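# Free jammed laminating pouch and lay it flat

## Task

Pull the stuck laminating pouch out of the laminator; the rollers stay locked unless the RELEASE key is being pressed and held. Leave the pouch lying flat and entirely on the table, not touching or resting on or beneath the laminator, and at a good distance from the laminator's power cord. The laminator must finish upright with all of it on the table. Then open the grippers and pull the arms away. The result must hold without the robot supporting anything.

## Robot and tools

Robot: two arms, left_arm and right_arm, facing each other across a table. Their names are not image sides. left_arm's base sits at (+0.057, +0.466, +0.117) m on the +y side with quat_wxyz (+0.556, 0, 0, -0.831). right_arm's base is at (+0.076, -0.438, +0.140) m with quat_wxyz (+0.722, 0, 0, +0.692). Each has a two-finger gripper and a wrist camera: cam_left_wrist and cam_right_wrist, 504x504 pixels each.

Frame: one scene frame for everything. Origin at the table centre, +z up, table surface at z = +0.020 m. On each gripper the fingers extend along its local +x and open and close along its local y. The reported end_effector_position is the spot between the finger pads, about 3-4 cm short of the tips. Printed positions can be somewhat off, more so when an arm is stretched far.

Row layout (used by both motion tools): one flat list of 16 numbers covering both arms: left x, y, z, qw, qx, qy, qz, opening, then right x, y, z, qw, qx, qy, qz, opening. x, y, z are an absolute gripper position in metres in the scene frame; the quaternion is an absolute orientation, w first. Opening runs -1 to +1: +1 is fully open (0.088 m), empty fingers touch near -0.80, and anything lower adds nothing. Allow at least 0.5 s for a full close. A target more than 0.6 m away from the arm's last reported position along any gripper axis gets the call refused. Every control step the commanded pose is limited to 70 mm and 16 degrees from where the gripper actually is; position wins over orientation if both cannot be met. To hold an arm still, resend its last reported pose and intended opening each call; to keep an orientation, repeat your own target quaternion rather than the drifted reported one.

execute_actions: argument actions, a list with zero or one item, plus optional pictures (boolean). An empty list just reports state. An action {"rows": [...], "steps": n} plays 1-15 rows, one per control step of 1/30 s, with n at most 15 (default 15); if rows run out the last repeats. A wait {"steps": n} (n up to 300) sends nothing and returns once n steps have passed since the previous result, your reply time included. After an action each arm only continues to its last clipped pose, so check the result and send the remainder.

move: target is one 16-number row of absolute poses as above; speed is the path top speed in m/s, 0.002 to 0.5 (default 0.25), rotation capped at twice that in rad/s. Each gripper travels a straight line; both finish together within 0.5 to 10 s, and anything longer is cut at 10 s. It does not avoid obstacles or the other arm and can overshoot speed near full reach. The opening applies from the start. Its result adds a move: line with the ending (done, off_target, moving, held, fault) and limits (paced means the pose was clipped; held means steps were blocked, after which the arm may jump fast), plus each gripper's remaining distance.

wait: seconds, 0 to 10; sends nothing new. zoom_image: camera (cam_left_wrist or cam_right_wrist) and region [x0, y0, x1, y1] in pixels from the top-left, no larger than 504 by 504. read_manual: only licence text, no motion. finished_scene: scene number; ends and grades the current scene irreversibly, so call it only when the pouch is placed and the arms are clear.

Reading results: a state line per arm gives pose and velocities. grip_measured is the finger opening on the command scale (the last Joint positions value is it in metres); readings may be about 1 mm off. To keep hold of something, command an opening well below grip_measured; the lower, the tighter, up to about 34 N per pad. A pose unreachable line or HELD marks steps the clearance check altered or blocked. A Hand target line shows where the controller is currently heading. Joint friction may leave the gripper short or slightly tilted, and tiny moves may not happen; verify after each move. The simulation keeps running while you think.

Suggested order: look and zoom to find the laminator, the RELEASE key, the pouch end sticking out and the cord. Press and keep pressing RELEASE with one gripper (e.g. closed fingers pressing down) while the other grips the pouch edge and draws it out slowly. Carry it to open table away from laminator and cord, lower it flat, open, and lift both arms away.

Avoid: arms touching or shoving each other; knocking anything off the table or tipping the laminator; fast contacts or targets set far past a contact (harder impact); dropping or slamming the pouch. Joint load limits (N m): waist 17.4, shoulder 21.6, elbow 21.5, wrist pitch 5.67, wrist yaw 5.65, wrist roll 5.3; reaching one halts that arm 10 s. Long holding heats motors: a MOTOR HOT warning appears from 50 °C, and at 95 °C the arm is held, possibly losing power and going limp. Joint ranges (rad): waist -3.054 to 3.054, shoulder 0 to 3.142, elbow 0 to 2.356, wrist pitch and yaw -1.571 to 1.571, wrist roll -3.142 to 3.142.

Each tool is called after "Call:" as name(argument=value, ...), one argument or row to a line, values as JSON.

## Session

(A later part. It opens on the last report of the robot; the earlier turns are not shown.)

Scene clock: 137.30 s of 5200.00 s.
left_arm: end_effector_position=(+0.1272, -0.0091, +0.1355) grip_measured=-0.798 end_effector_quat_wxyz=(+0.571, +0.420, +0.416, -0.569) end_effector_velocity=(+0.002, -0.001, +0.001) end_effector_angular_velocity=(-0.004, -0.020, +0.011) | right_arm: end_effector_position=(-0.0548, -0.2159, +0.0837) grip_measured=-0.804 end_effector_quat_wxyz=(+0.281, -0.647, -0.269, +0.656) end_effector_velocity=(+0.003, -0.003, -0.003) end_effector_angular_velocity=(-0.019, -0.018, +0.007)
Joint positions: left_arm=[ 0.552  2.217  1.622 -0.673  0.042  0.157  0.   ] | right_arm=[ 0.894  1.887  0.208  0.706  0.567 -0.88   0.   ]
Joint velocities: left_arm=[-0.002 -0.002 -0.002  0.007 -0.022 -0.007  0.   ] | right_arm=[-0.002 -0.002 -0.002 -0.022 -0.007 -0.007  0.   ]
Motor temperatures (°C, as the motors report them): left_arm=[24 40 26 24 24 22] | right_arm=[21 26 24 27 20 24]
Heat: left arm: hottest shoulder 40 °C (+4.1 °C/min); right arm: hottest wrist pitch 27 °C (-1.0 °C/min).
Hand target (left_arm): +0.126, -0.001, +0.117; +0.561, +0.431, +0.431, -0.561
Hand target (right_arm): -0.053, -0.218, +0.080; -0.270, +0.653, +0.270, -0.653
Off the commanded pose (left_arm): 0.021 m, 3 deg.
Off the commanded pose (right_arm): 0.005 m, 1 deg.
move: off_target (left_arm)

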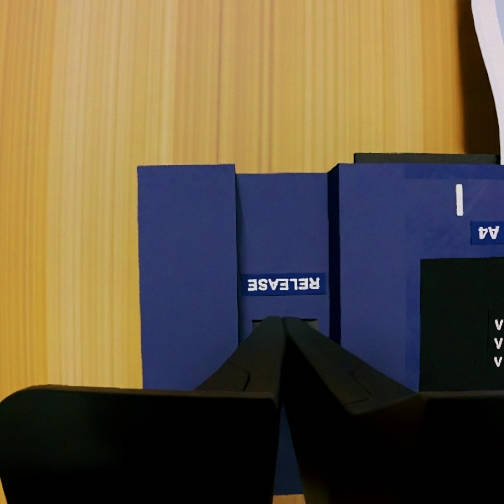

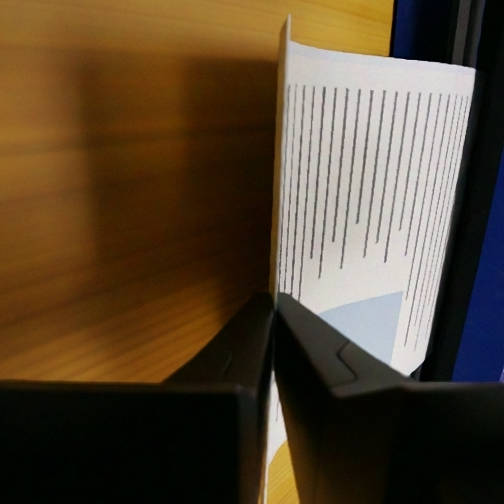

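Call:
execute_actions(
  actions=[
    {"rows":[[0.126,-0.002,0.116,0.561,0.431,0.431,-0.561,-1,-0.053,-0.228,0.08,0.27,-0.653,-0.27,0.653,-1]],"steps":10},
  ],
  pictures=false,
)

Call:
execute_actions(
  actions=[
    {"rows":[[0.126,-0.002,0.116,0.561,0.431,0.431,-0.561,-1,-0.053,-0.238,0.08,0.27,-0.653,-0.27,0.653,-1]],"steps":10},
  ],
  pictures=false,
)

Call:
execute_actions(
  actions=[
    {"rows":[[0.126,-0.002,0.116,0.561,0.431,0.431,-0.561,-1,-0.053,-0.248,0.08,0.27,-0.653,-0.27,0.653,-1]],"steps":15},
  ],
)

Scene clock: 142.83 s of 5200.00 s.
left_arm: end_effector_position=(+0.1273, -0.0093, +0.1356) grip_measured=-0.798 end_effector_quat_wxyz=(+0.571, +0.420, +0.415, -0.569) end_effector_velocity=(-0.000, +0.001, +0.001) end_effector_angular_velocity=(+0.004, -0.009, -0.007) | right_arm: end_effector_position=(-0.0548, -0.2230, +0.0823) grip_measured=-0.803 end_effector_quat_wxyz=(+0.281, -0.648, -0.268, +0.655) end_effector_velocity=(-0.003, -0.004, -0.002) end_effector_angular_velocity=(-0.016, +0.006, +0.006)
Joint positions: left_arm=[ 0.552  2.217  1.622 -0.673  0.042  0.157  0.   ] | right_arm=[ 0.926  1.887  0.196  0.697  0.584 -0.845  0.   ]
Joint velocities: left_arm=[-0.002 -0.002  0.002 -0.007 -0.007  0.007  0.   ] | right_arm=[ 0.017 -0.002  0.002 -0.022 -0.007  0.022  0.   ]
Motor temperatures (°C, as the motors report them): left_arm=[24 39 26 24 24 22] | right_arm=[21 26 24 27 20 24]
Heat: left arm: hottest shoulder 39 °C (+3.0 °C/min); right arm: hottest wrist pitch 27 °C (-1.0 °C/min).
Hand target (left_arm): +0.126, -0.002, +0.117; +0.561, +0.431, +0.431, -0.561
Hand target (right_arm): -0.053, -0.228, +0.080; -0.270, +0.653, +0.270, -0.653
Off the commanded pose (left_arm): 0.021 m, 3 deg.
Off the commanded pose (right_arm): 0.006 m, 1 deg.
Steps of this call (steps 1 to 156: nothing new was sent; steps 157 to 166: all 10 steps of this action). Readings (end_effector_position):
157: left_arm (+0.1273, -0.0093, +0.1356) | right_arm (-0.0548, -0.2166, +0.0836)
158: left_arm (+0.1273, -0.0093, +0.1356) | right_arm (-0.0548, -0.2184, +0.0832)
160: left_arm (+0.1273, -0.0093, +0.1356) | right_arm (-0.0549, -0.2214, +0.0825)
164: left_arm (+0.1273, -0.0093, +0.1356) | right_arm (-0.0547, -0.2228, +0.0824)
166: the state above

Scene clock: 143.17 s of 5200.00 s.
left_arm: end_effector_position=(+0.1272, -0.0099, +0.1357) grip_measured=-0.798 end_effector_quat_wxyz=(+0.572, +0.419, +0.415, -0.570) end_effector_velocity=(-0.001, +0.005, -0.003) end_effector_angular_velocity=(+0.028, -0.005, -0.007) | right_arm: end_effector_position=(-0.0549, -0.2269, +0.0858) grip_measured=-0.801 end_effector_quat_wxyz=(+0.293, -0.648, -0.272, +0.649) end_effector_velocity=(+0.002, -0.002, -0.000) end_effector_angular_velocity=(-0.008, -0.016, -0.002)
Joint positions: left_arm=[ 0.552  2.217  1.622 -0.669  0.043  0.157  0.   ] | right_arm=[ 0.964  1.874  0.189  0.681  0.631 -0.806  0.   ]
Joint velocities: left_arm=[-0.002  0.002 -0.002 -0.022 -0.007  0.007  0.   ] | right_arm=[ 0.007 -0.012  0.002 -0.037  0.007  0.007  0.   ]
Motor temperatures (°C, as the motors report them): left_arm=[24 39 26 24 24 22] | right_arm=[21 26 24 27 20 24]
Heat: left arm: hottest shoulder 39 °C (+3.0 °C/min); right arm: hottest wrist pitch 27 °C (-1.0 °C/min).
Hand target (left_arm): +0.126, -0.001, +0.117; +0.561, +0.431, +0.431, -0.561
Hand target (right_arm): -0.053, -0.238, +0.080; -0.270, +0.654, +0.270, -0.653
Off the commanded pose (left_arm): 0.021 m, 3 deg.
Off the commanded pose (right_arm): 0.013 m, 3 deg.
Steps of this call (steps 1 to 10: all 10 steps of this action). Readings (end_effector_position):
1: left_arm (+0.1273, -0.0093, +0.1356) | right_arm (-0.0544, -0.2236, +0.0826)
2: left_arm (+0.1273, -0.0093, +0.1356) | right_arm (-0.0545, -0.2249, +0.0833)
4: left_arm (+0.1272, -0.0092, +0.1355) | right_arm (-0.0545, -0.2259, +0.0847)
8: left_arm (+0.1273, -0.0098, +0.1357) | right_arm (-0.0548, -0.2267, +0.0857)
10: the state above

Scene clock: 143.67 s of 5200.00 s.
left_arm: end_effector_position=(+0.1272, -0.0097, +0.1350) grip_measured=-0.798 end_effector_quat_wxyz=(+0.572, +0.420, +0.415, -0.570) end_effector_velocity=(-0.001, +0.007, -0.005) end_effector_angular_velocity=(+0.032, +0.000, +0.007) | right_arm: end_effector_position=(-0.0530, -0.2476, +0.0788) grip_measured=-0.805 end_effector_quat_wxyz=(+0.269, -0.654, -0.268, +0.654) end_effector_velocity=(-0.001, +0.001, +0.002) end_effector_angular_velocity=(+0.012, +0.012, -0.006)
Joint positions: left_arm=[ 0.552  2.218  1.622 -0.669  0.043  0.157  0.   ] | right_arm=[ 1.035  1.866  0.158  0.631  0.631 -0.74   0.   ]
Joint velocities: left_arm=[-0.002  0.002 -0.007 -0.022 -0.007 -0.007  0.   ] | right_arm=[ 0.002 -0.007 -0.002  0.007  0.007  0.007  0.   ]
Motor temperatures (°C, as the motors report them): left_arm=[24 39 26 24 24 22] | right_arm=[21 26 24 27 20 24]
Heat: left arm: hottest shoulder 39 °C (+3.0 °C/min); right arm: hottest wrist pitch 27 °C (-1.0 °C/min).
Hand target (left_arm): +0.126, -0.001, +0.116; +0.560, +0.431, +0.431, -0.561
Hand target (right_arm): -0.053, -0.248, +0.080; -0.270, +0.653, +0.270, -0.654
Off the commanded pose (left_arm): 0.021 m, 3 deg.
Off the commanded pose (right_arm): 0.001 m, 0 deg.
Steps of this call (steps 1 to 15: all 15 steps of this action). Readings (end_effector_position):
1: left_arm (+0.1272, -0.0099, +0.1357) | right_arm (-0.0547, -0.2276, +0.0861)
2: left_arm (+0.1272, -0.0099, +0.1357) | right_arm (-0.0550, -0.2302, +0.0859)
4: left_arm (+0.1273, -0.0100, +0.1352) | right_arm (-0.0552, -0.2388, +0.0822)
8: left_arm (+0.1272, -0.0097, +0.1350) | right_arm (-0.0529, -0.2469, +0.0787)
15: the state above

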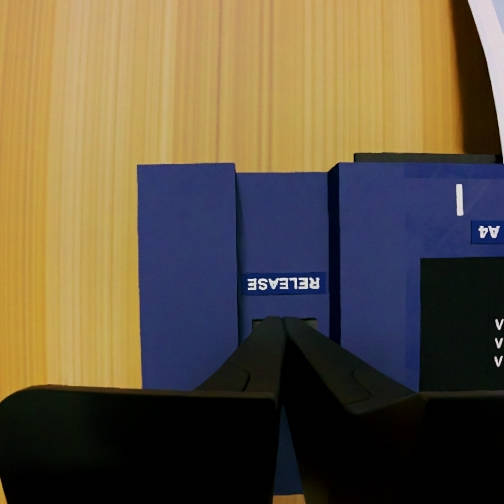

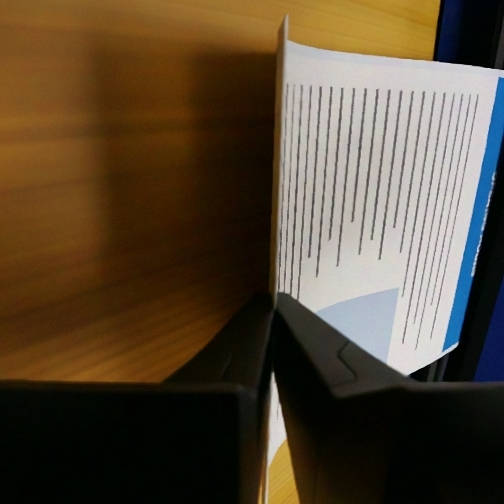

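Call:
execute_actions(
  actions=[
    {"rows":[[0.126,-0.002,0.118,0.561,0.431,0.431,-0.561,-1,-0.053,-0.251,0.082,0.27,-0.653,-0.27,0.653,-1],[0.126,-0.002,0.118,0.561,0.431,0.431,-0.561,-1,-0.053,-0.254,0.083,0.27,-0.653,-0.27,0.653,-1],[0.126,-0.002,0.118,0.561,0.431,0.431,-0.561,-1,-0.053,-0.257,0.085,0.27,-0.653,-0.27,0.653,-1],[0.126,-0.002,0.118,0.561,0.431,0.431,-0.561,-1,-0.053,-0.26,0.087,0.27,-0.653,-0.27,0.653,-1],[0.126,-0.002,0.118,0.561,0.431,0.431,-0.561,-1,-0.053,-0.263,0.089,0.27,-0.653,-0.27,0.653,-1],[0.126,-0.002,0.118,0.561,0.431,0.431,-0.561,-1,-0.053,-0.266,0.091,0.27,-0.653,-0.27,0.653,-1],[0.126,-0.002,0.118,0.561,0.431,0.431,-0.561,-1,-0.053,-0.269,0.093,0.27,-0.653,-0.27,0.653,-1]],"steps":15},
  ],
  pictures=false,
)

Call:
move(
  target=[0.12,0.03,0.26,0.641,0.299,0.299,-0.641,-1,-0.055,-0.285,0.105,0.212,-0.675,-0.212,0.675,-1],
  speed=0.12,
)

Scene clock: 152.70 s of 5200.00 s.
left_arm: end_effector_position=(+0.1272, -0.0095, +0.1350) grip_measured=-0.798 end_effector_quat_wxyz=(+0.571, +0.420, +0.415, -0.570) end_effector_velocity=(-0.001, +0.006, -0.000) end_effector_angular_velocity=(+0.023, -0.001, +0.007) | right_arm: end_effector_position=(-0.0523, -0.2690, +0.0914) grip_measured=-0.805 end_effector_quat_wxyz=(+0.267, -0.655, -0.270, +0.653) end_effector_velocity=(+0.002, -0.012, +0.000) end_effector_angular_velocity=(-0.047, -0.004, -0.002)
Joint positions: left_arm=[ 0.552  2.218  1.622 -0.67   0.043  0.157  0.   ] | right_arm=[ 1.157  1.706  0.139  0.406  0.683 -0.607  0.   ]
Joint velocities: left_arm=[-0.002 -0.007 -0.007 -0.022 -0.007 -0.007  0.   ] | right_arm=[ 0.037 -0.071  0.002 -0.139 -0.022  0.066  0.   ]
Motor temperatures (°C, as the motors report them): left_arm=[24 38 26 24 24 22] | right_arm=[21 26 24 27 21 24]
Heat: left arm: hottest shoulder 38 °C (+2.0 °C/min); right arm: hottest wrist pitch 27 °C (-1.0 °C/min).
Hand target (left_arm): +0.126, -0.002, +0.119; +0.561, +0.431, +0.431, -0.561
Hand target (right_arm): -0.053, -0.269, +0.093; -0.270, +0.654, +0.270, -0.654
Off the commanded pose (left_arm): 0.019 m, 3 deg.
Off the commanded pose (right_arm): 0.002 m, 0 deg.
Steps of this call (steps 1 to 256: nothing new was sent; steps 257 to 271: all 15 steps of this action). Readings (end_effector_position):
257: left_arm (+0.1272, -0.0096, +0.1350) | right_arm (-0.0530, -0.2480, +0.0791)
258: left_arm (+0.1272, -0.0096, +0.1350) | right_arm (-0.0532, -0.2489, +0.0798)
260: left_arm (+0.1272, -0.0096, +0.1350) | right_arm (-0.0538, -0.2523, +0.0820)
264: left_arm (+0.1272, -0.0095, +0.1350) | right_arm (-0.0542, -0.2622, +0.0879)
271: the state above

Scene clock: 154.93 s of 5200.00 s.
left_arm: end_effector_position=(+0.1201, +0.0264, +0.2560) grip_measured=-0.798 end_effector_quat_wxyz=(+0.640, +0.304, +0.300, -0.638) end_effector_velocity=(-0.003, +0.006, -0.010) end_effector_angular_velocity=(+0.023, -0.006, -0.008) | right_arm: end_effector_position=(-0.0531, -0.2860, +0.1039) grip_measured=-0.805 end_effector_quat_wxyz=(+0.209, -0.679, -0.215, +0.671) end_effector_velocity=(-0.000, -0.004, -0.002) end_effector_angular_velocity=(-0.022, -0.001, +0.015)
Joint positions: left_arm=[ 0.572  1.728  1.262 -0.423  0.109  0.144  0.   ] | right_arm=[ 1.146  1.471  0.215 -0.02   0.541 -0.556  0.   ]
Joint velocities: left_arm=[-0.007 -0.002 -0.032  0.007 -0.007  0.007  0.   ] | right_arm=[ 0.002 -0.002 -0.002 -0.007 -0.022 -0.007  0.   ]
Motor temperatures (°C, as the motors report them): left_arm=[24 38 26 24 24 22] | right_arm=[21 26 24 27 21 24]
Heat: left arm: hottest shoulder 38 °C (+2.0 °C/min); right arm: hottest wrist pitch 27 °C (-1.0 °C/min).
Hand target (left_arm): +0.120, +0.029, +0.259; +0.642, +0.298, +0.300, -0.640
Hand target (right_arm): -0.055, -0.285, +0.105; -0.212, +0.675, +0.212, -0.674
Off the commanded pose (left_arm): 0.005 m, 1 deg.
Off the commanded pose (right_arm): 0.002 m, 1 deg.
move: done

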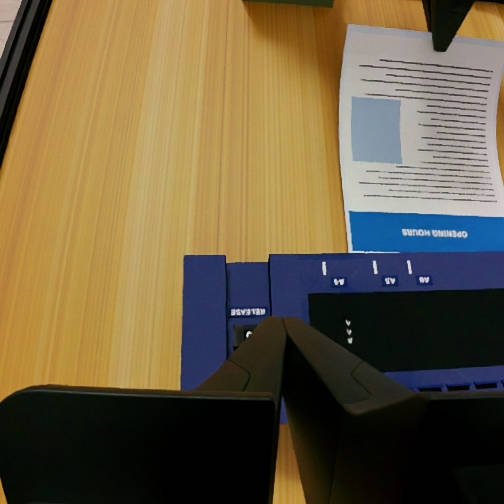

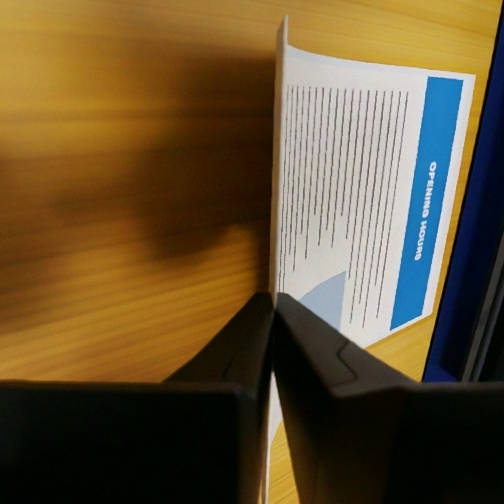

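Call:
move(
  target=[0.03,0.08,0.33,0.664,0.242,0.242,-0.664,1,-0.055,-0.30,0.095,0.153,-0.69,-0.153,0.69,-1],
  speed=0.12,
)

Scene clock: 162.70 s of 5200.00 s.
left_arm: end_effector_position=(+0.0300, +0.0748, +0.3302) grip_measured=+0.997 end_effector_quat_wxyz=(+0.663, +0.243, +0.240, -0.666) end_effector_velocity=(+0.003, +0.005, -0.009) end_effector_angular_velocity=(+0.025, +0.000, +0.028) | right_arm: end_effector_position=(-0.0548, -0.3000, +0.0956) grip_measured=-0.805 end_effector_quat_wxyz=(+0.155, -0.690, -0.156, +0.690) end_effector_velocity=(+0.001, -0.003, -0.002) end_effector_angular_velocity=(-0.022, +0.001, +0.004)
Joint positions: left_arm=[ 0.297  1.393  1.114 -0.419 -0.07  -0.056  0.088] | right_arm=[ 1.102  1.471  0.254 -0.126  0.383 -0.556  0.   ]
Joint velocities: left_arm=[-0.002 -0.002 -0.022 -0.007 -0.022 -0.022 -0.   ] | right_arm=[-0.007 -0.002 -0.002 -0.007 -0.022 -0.007  0.   ]
Motor temperatures (°C, as the motors report them): left_arm=[24 39 26 25 24 22] | right_arm=[21 26 24 26 20 24]
Heat: left arm: hottest shoulder 39 °C (+2.0 °C/min); right arm: hottest shoulder 26 °C (-2.0 °C/min).
Hand target (left_arm): +0.030, +0.078, +0.330; +0.665, +0.242, +0.241, -0.664
Hand target (right_arm): -0.055, -0.300, +0.095; -0.154, +0.691, +0.153, -0.690
Off the commanded pose (left_arm): 0.005 m, 0 deg.
Off the commanded pose (right_arm): 0.001 m, 0 deg.
move: done

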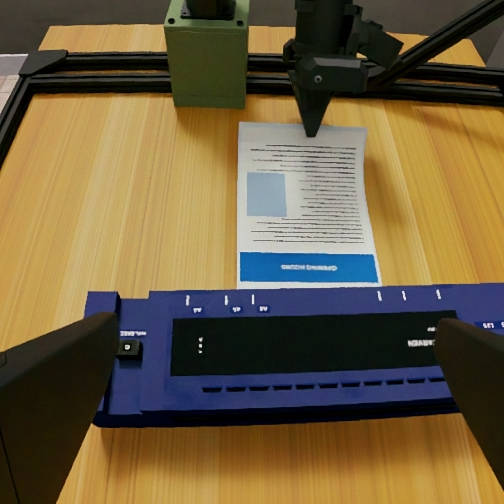

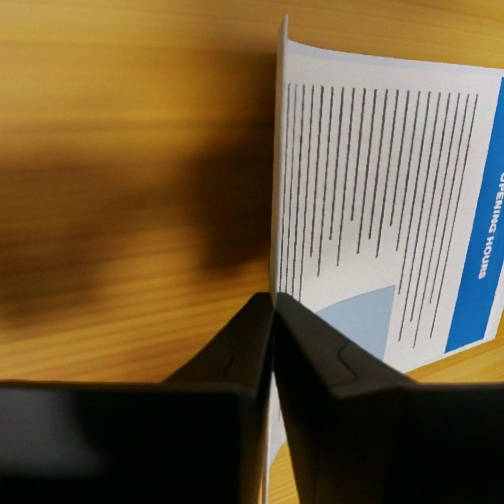

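Call:
move(
  target=[0.03,0.08,0.33,0.664,0.242,0.242,-0.664,1,-0.062,-0.322,0.074,0.153,-0.69,-0.153,0.69,-1],
  speed=0.05,
)

Call:
move(
  target=[0.03,0.08,0.33,0.664,0.242,0.242,-0.664,1,-0.062,-0.322,0.074,0.153,-0.69,-0.153,0.69,-0.3],
  speed=0.05,
)

Scene clock: 168.10 s of 5200.00 s.
left_arm: end_effector_position=(+0.0299, +0.0764, +0.3301) grip_measured=+0.997 end_effector_quat_wxyz=(+0.663, +0.244, +0.241, -0.666) end_effector_velocity=(+0.001, +0.004, -0.006) end_effector_angular_velocity=(+0.026, -0.013, -0.002) | right_arm: end_effector_position=(-0.0657, -0.3206, +0.0762) grip_measured=-0.804 end_effector_quat_wxyz=(+0.155, -0.686, -0.153, +0.695) end_effector_velocity=(+0.000, -0.003, -0.002) end_effector_angular_velocity=(-0.009, -0.001, +0.002)
Joint positions: left_arm=[ 0.296  1.389  1.111 -0.424 -0.071 -0.057  0.088] | right_arm=[ 1.249  1.614  0.24  -0.02   0.404 -0.396  0.   ]
Joint velocities: left_arm=[-0.002 -0.002 -0.007 -0.022 -0.007  0.007  0.   ] | right_arm=[ 0.007  0.012 -0.002  0.007 -0.007  0.007  0.   ]
Motor temperatures (°C, as the motors report them): left_arm=[24 38 26 25 24 22] | right_arm=[21 25 25 26 20 24]
Heat: left arm: hottest shoulder 38 °C (-1.0 °C/min); right arm: hottest wrist pitch 26 °C (-2.0 °C/min).
Hand target (left_arm): +0.030, +0.080, +0.330; +0.664, +0.242, +0.242, -0.664
Hand target (right_arm): -0.062, -0.322, +0.074; -0.153, +0.691, +0.153, -0.690
Off the commanded pose (left_arm): 0.004 m, 0 deg.
Off the commanded pose (right_arm): 0.004 m, 1 deg.
move: done

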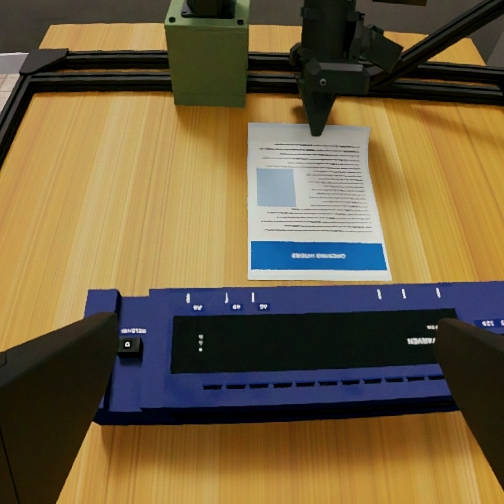

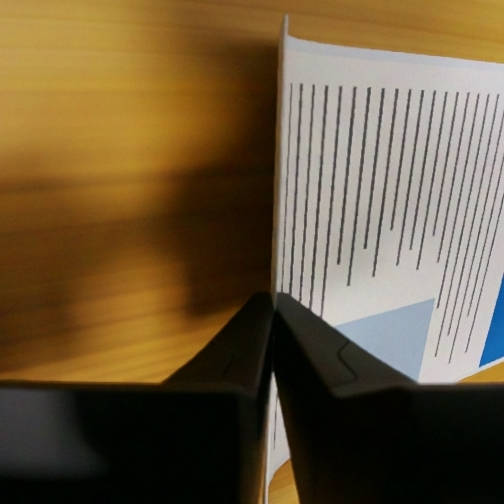

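Scene clock: 168.80 s of 5200.00 s.
left_arm: end_effector_position=(+0.0299, +0.0764, +0.3301) grip_measured=+0.997 end_effector_quat_wxyz=(+0.663, +0.244, +0.241, -0.666) end_effector_velocity=(+0.000, +0.002, -0.001) end_effector_angular_velocity=(+0.007, +0.000, +0.008) | right_arm: end_effector_position=(-0.0657, -0.3205, +0.0761) grip_measured=-0.301 end_effector_quat_wxyz=(+0.155, -0.685, -0.153, +0.695) end_effector_velocity=(-0.001, -0.000, -0.000) end_effector_angular_velocity=(-0.004, +0.013, -0.008)
Joint positions: left_arm=[ 0.296  1.389  1.111 -0.424 -0.071 -0.057  0.088] | right_arm=[ 1.249  1.614  0.24  -0.02   0.404 -0.395  0.024]
Joint velocities: left_arm=[-0.002 -0.002 -0.002 -0.007 -0.007 -0.007  0.   ] | right_arm=[-0.002 -0.002 -0.002  0.007 -0.007  0.007  0.   ]
Motor temperatures (°C, as the motors report them): left_arm=[24 38 26 25 24 22] | right_arm=[21 25 25 26 20 24]
Heat: left arm: hottest shoulder 38 °C (-1.0 °C/min); right arm: hottest wrist pitch 26 °C (-2.0 °C/min).
Hand target (left_arm): +0.030, +0.080, +0.330; +0.664, +0.242, +0.242, -0.664
Hand target (right_arm): -0.062, -0.322, +0.074; -0.153, +0.690, +0.153, -0.690
Off the commanded pose (left_arm): 0.004 m, 0 deg.
Off the commanded pose (right_arm): 0.005 m, 1 deg.
move: done

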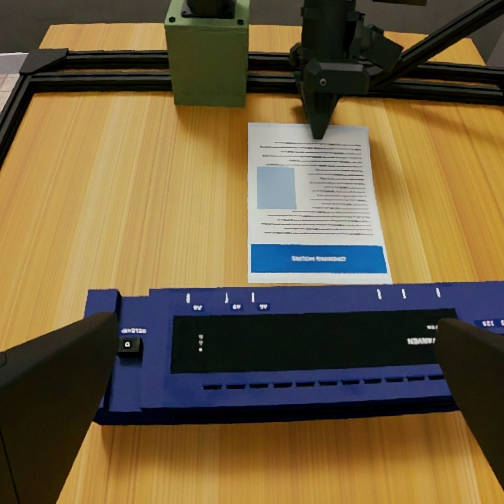

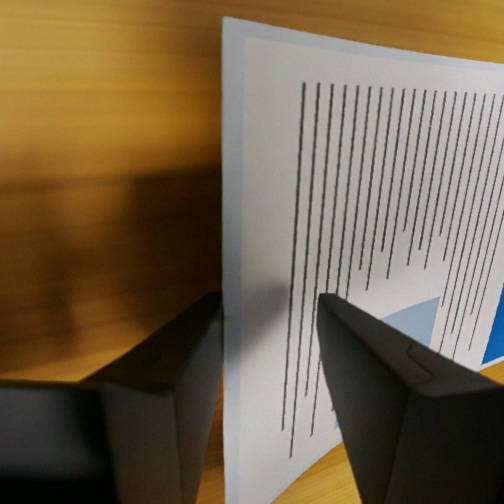

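Call:
move(
  target=[0.03,0.08,0.33,0.664,0.242,0.242,-0.664,1,-0.064,-0.322,0.08,0.153,-0.69,-0.153,0.69,0.4],
  speed=0.05,
)

Call:
move(
  target=[0.03,0.2,0.36,0.664,0.242,0.242,-0.664,1,-0.062,-0.325,0.16,0.153,-0.69,-0.153,0.69,0.4],
  speed=0.15,
)

Call:
move(
  target=[0.03,0.25,0.36,0.664,0.242,0.242,-0.664,1,0.03,-0.25,0.38,0.612,-0.354,0.354,0.612,1],
  speed=0.35,
)

Scene clock: 175.23 s of 5200.00 s.
left_arm: end_effector_position=(+0.0299, +0.0764, +0.3301) grip_measured=+0.997 end_effector_quat_wxyz=(+0.663, +0.244, +0.241, -0.666) end_effector_velocity=(-0.000, -0.002, +0.004) end_effector_angular_velocity=(-0.022, -0.008, -0.002) | right_arm: end_effector_position=(-0.0615, -0.3229, +0.0781) grip_measured=+0.399 end_effector_quat_wxyz=(+0.150, -0.694, -0.152, +0.688) end_effector_velocity=(+0.003, -0.005, -0.001) end_effector_angular_velocity=(-0.027, -0.018, +0.026)
Joint positions: left_arm=[ 0.296  1.389  1.111 -0.424 -0.071 -0.057  0.088] | right_arm=[ 1.253  1.594  0.244 -0.069  0.404 -0.393  0.059]
Joint velocities: left_arm=[-0.002 -0.002 -0.002  0.022 -0.007  0.007 -0.   ] | right_arm=[ 0.002 -0.007 -0.002 -0.022 -0.022 -0.022  0.   ]
Motor temperatures (°C, as the motors report them): left_arm=[24 38 26 26 24 22] | right_arm=[21 25 25 26 20 24]
Heat: left arm: hottest shoulder 38 °C (-3.0 °C/min); right arm: hottest wrist pitch 26 °C (-2.0 °C/min).
Hand target (left_arm): +0.030, +0.080, +0.330; +0.664, +0.242, +0.242, -0.664
Hand target (right_arm): -0.064, -0.322, +0.080; -0.153, +0.690, +0.153, -0.690
Off the commanded pose (left_arm): 0.004 m, 0 deg.
Off the commanded pose (right_arm): 0.003 m, 1 deg.
After step 90, 2.73 s passed at rest.
move: done

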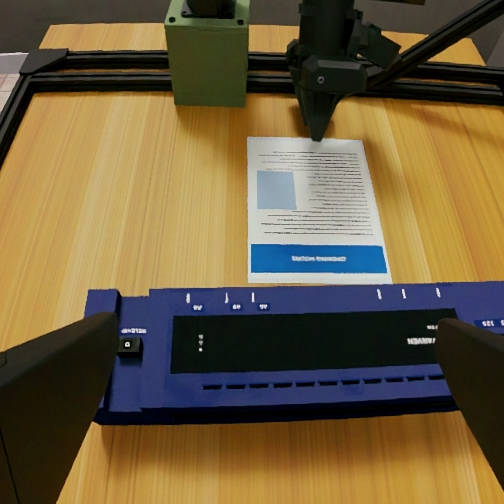

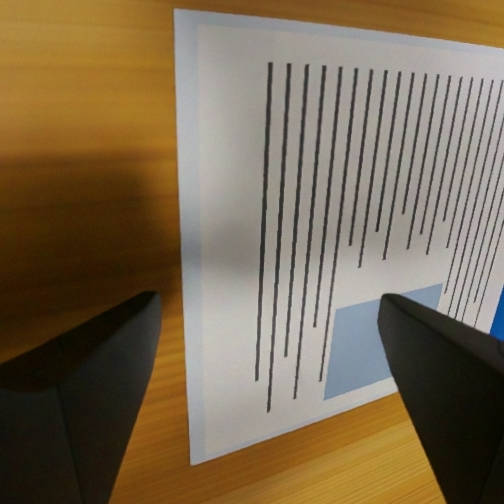

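Scene clock: 176.57 s of 5200.00 s.
left_arm: end_effector_position=(+0.0284, +0.1971, +0.3629) grip_measured=+0.997 end_effector_quat_wxyz=(+0.663, +0.242, +0.239, -0.667) end_effector_velocity=(-0.001, +0.004, -0.003) end_effector_angular_velocity=(+0.018, +0.007, -0.003) | right_arm: end_effector_position=(-0.0600, -0.3256, +0.1582) grip_measured=+0.400 end_effector_quat_wxyz=(+0.150, -0.694, -0.152, +0.688) end_effector_velocity=(+0.003, -0.002, +0.001) end_effector_angular_velocity=(-0.011, -0.018, +0.019)
Joint positions: left_arm=[ 0.214  0.93   0.974 -0.746 -0.131 -0.109  0.088] | right_arm=[ 1.267  1.171  0.413 -0.666  0.406 -0.378  0.059]
Joint velocities: left_arm=[-0.002 -0.007 -0.002 -0.022  0.007 -0.007 -0.   ] | right_arm=[-0.002 -0.007  0.002 -0.022 -0.007 -0.022 -0.   ]
Motor temperatures (°C, as the motors report them): left_arm=[24 37 26 26 24 22] | right_arm=[21 25 25 26 20 24]
Heat: left arm: hottest shoulder 37 °C (-3.0 °C/min); right arm: hottest wrist pitch 26 °C (-2.0 °C/min).
Hand target (left_arm): +0.029, +0.199, +0.360; +0.665, +0.242, +0.242, -0.664
Hand target (right_arm): -0.062, -0.325, +0.161; -0.153, +0.690, +0.153, -0.691
Off the commanded pose (left_arm): 0.004 m, 0 deg.
Off the commanded pose (right_arm): 0.003 m, 1 deg.
move: done

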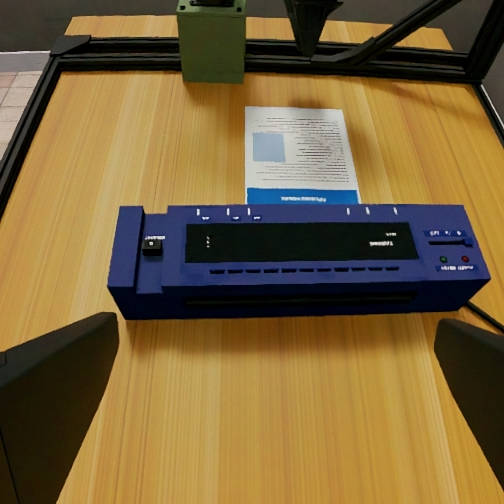

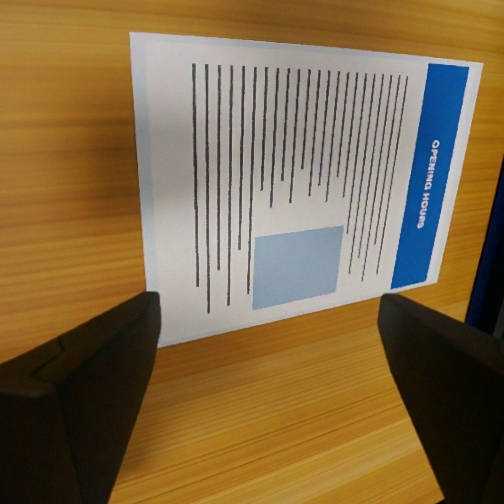

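Scene clock: 179.30 s of 5200.00 s.
left_arm: end_effector_position=(+0.0288, +0.2483, +0.3637) grip_measured=+0.997 end_effector_quat_wxyz=(+0.663, +0.240, +0.239, -0.668) end_effector_velocity=(-0.001, +0.002, -0.001) end_effector_angular_velocity=(+0.004, +0.010, -0.003) | right_arm: end_effector_position=(+0.0312, -0.2491, +0.3801) grip_measured=+0.988 end_effector_quat_wxyz=(+0.612, -0.354, +0.349, +0.615) end_effector_velocity=(+0.001, -0.001, +0.002) end_effector_angular_velocity=(-0.000, +0.011, -0.010)
Joint positions: left_arm=[ 0.133  0.74   0.93  -0.898 -0.193 -0.163  0.088] | right_arm=[ 0.424  0.935  1.16  -1.296  0.19   0.326  0.087]
Joint velocities: left_arm=[-0.002 -0.007 -0.002 -0.007  0.007 -0.007  0.   ] | right_arm=[-0.007 -0.002  0.007 -0.007 -0.007  0.007 -0.   ]
Motor temperatures (°C, as the motors report them): left_arm=[24 37 26 26 24 22] | right_arm=[21 25 25 26 20 24]
Heat: left arm: hottest shoulder 37 °C (-3.0 °C/min); right arm: hottest wrist pitch 26 °C (-2.0 °C/min).
Hand target (left_arm): +0.030, +0.250, +0.360; +0.665, +0.242, +0.241, -0.664
Hand target (right_arm): +0.031, -0.248, +0.381; +0.612, -0.353, +0.352, +0.614
Off the commanded pose (left_arm): 0.004 m, 1 deg.
Off the commanded pose (right_arm): 0.002 m, 1 deg.
move: done

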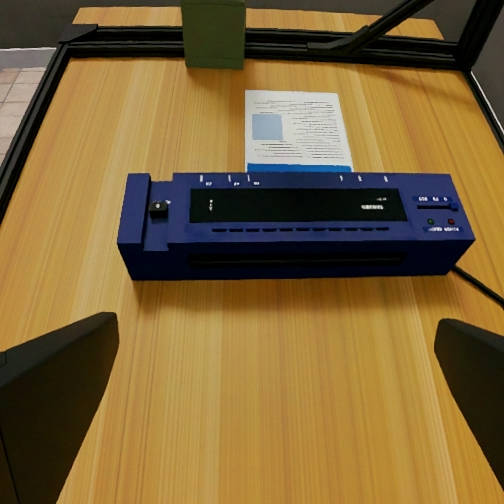

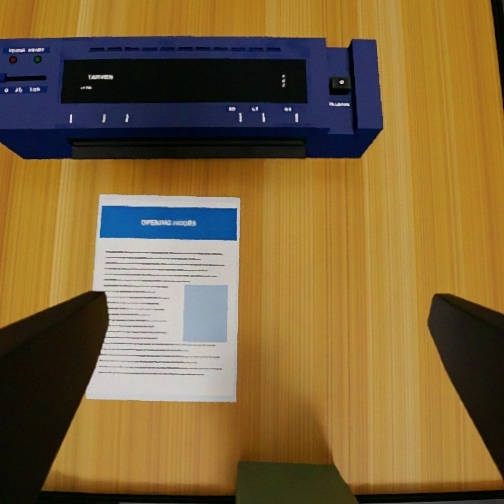

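Call:
finished_scene(
  scene=1,
)

The scene is finished: the task was done.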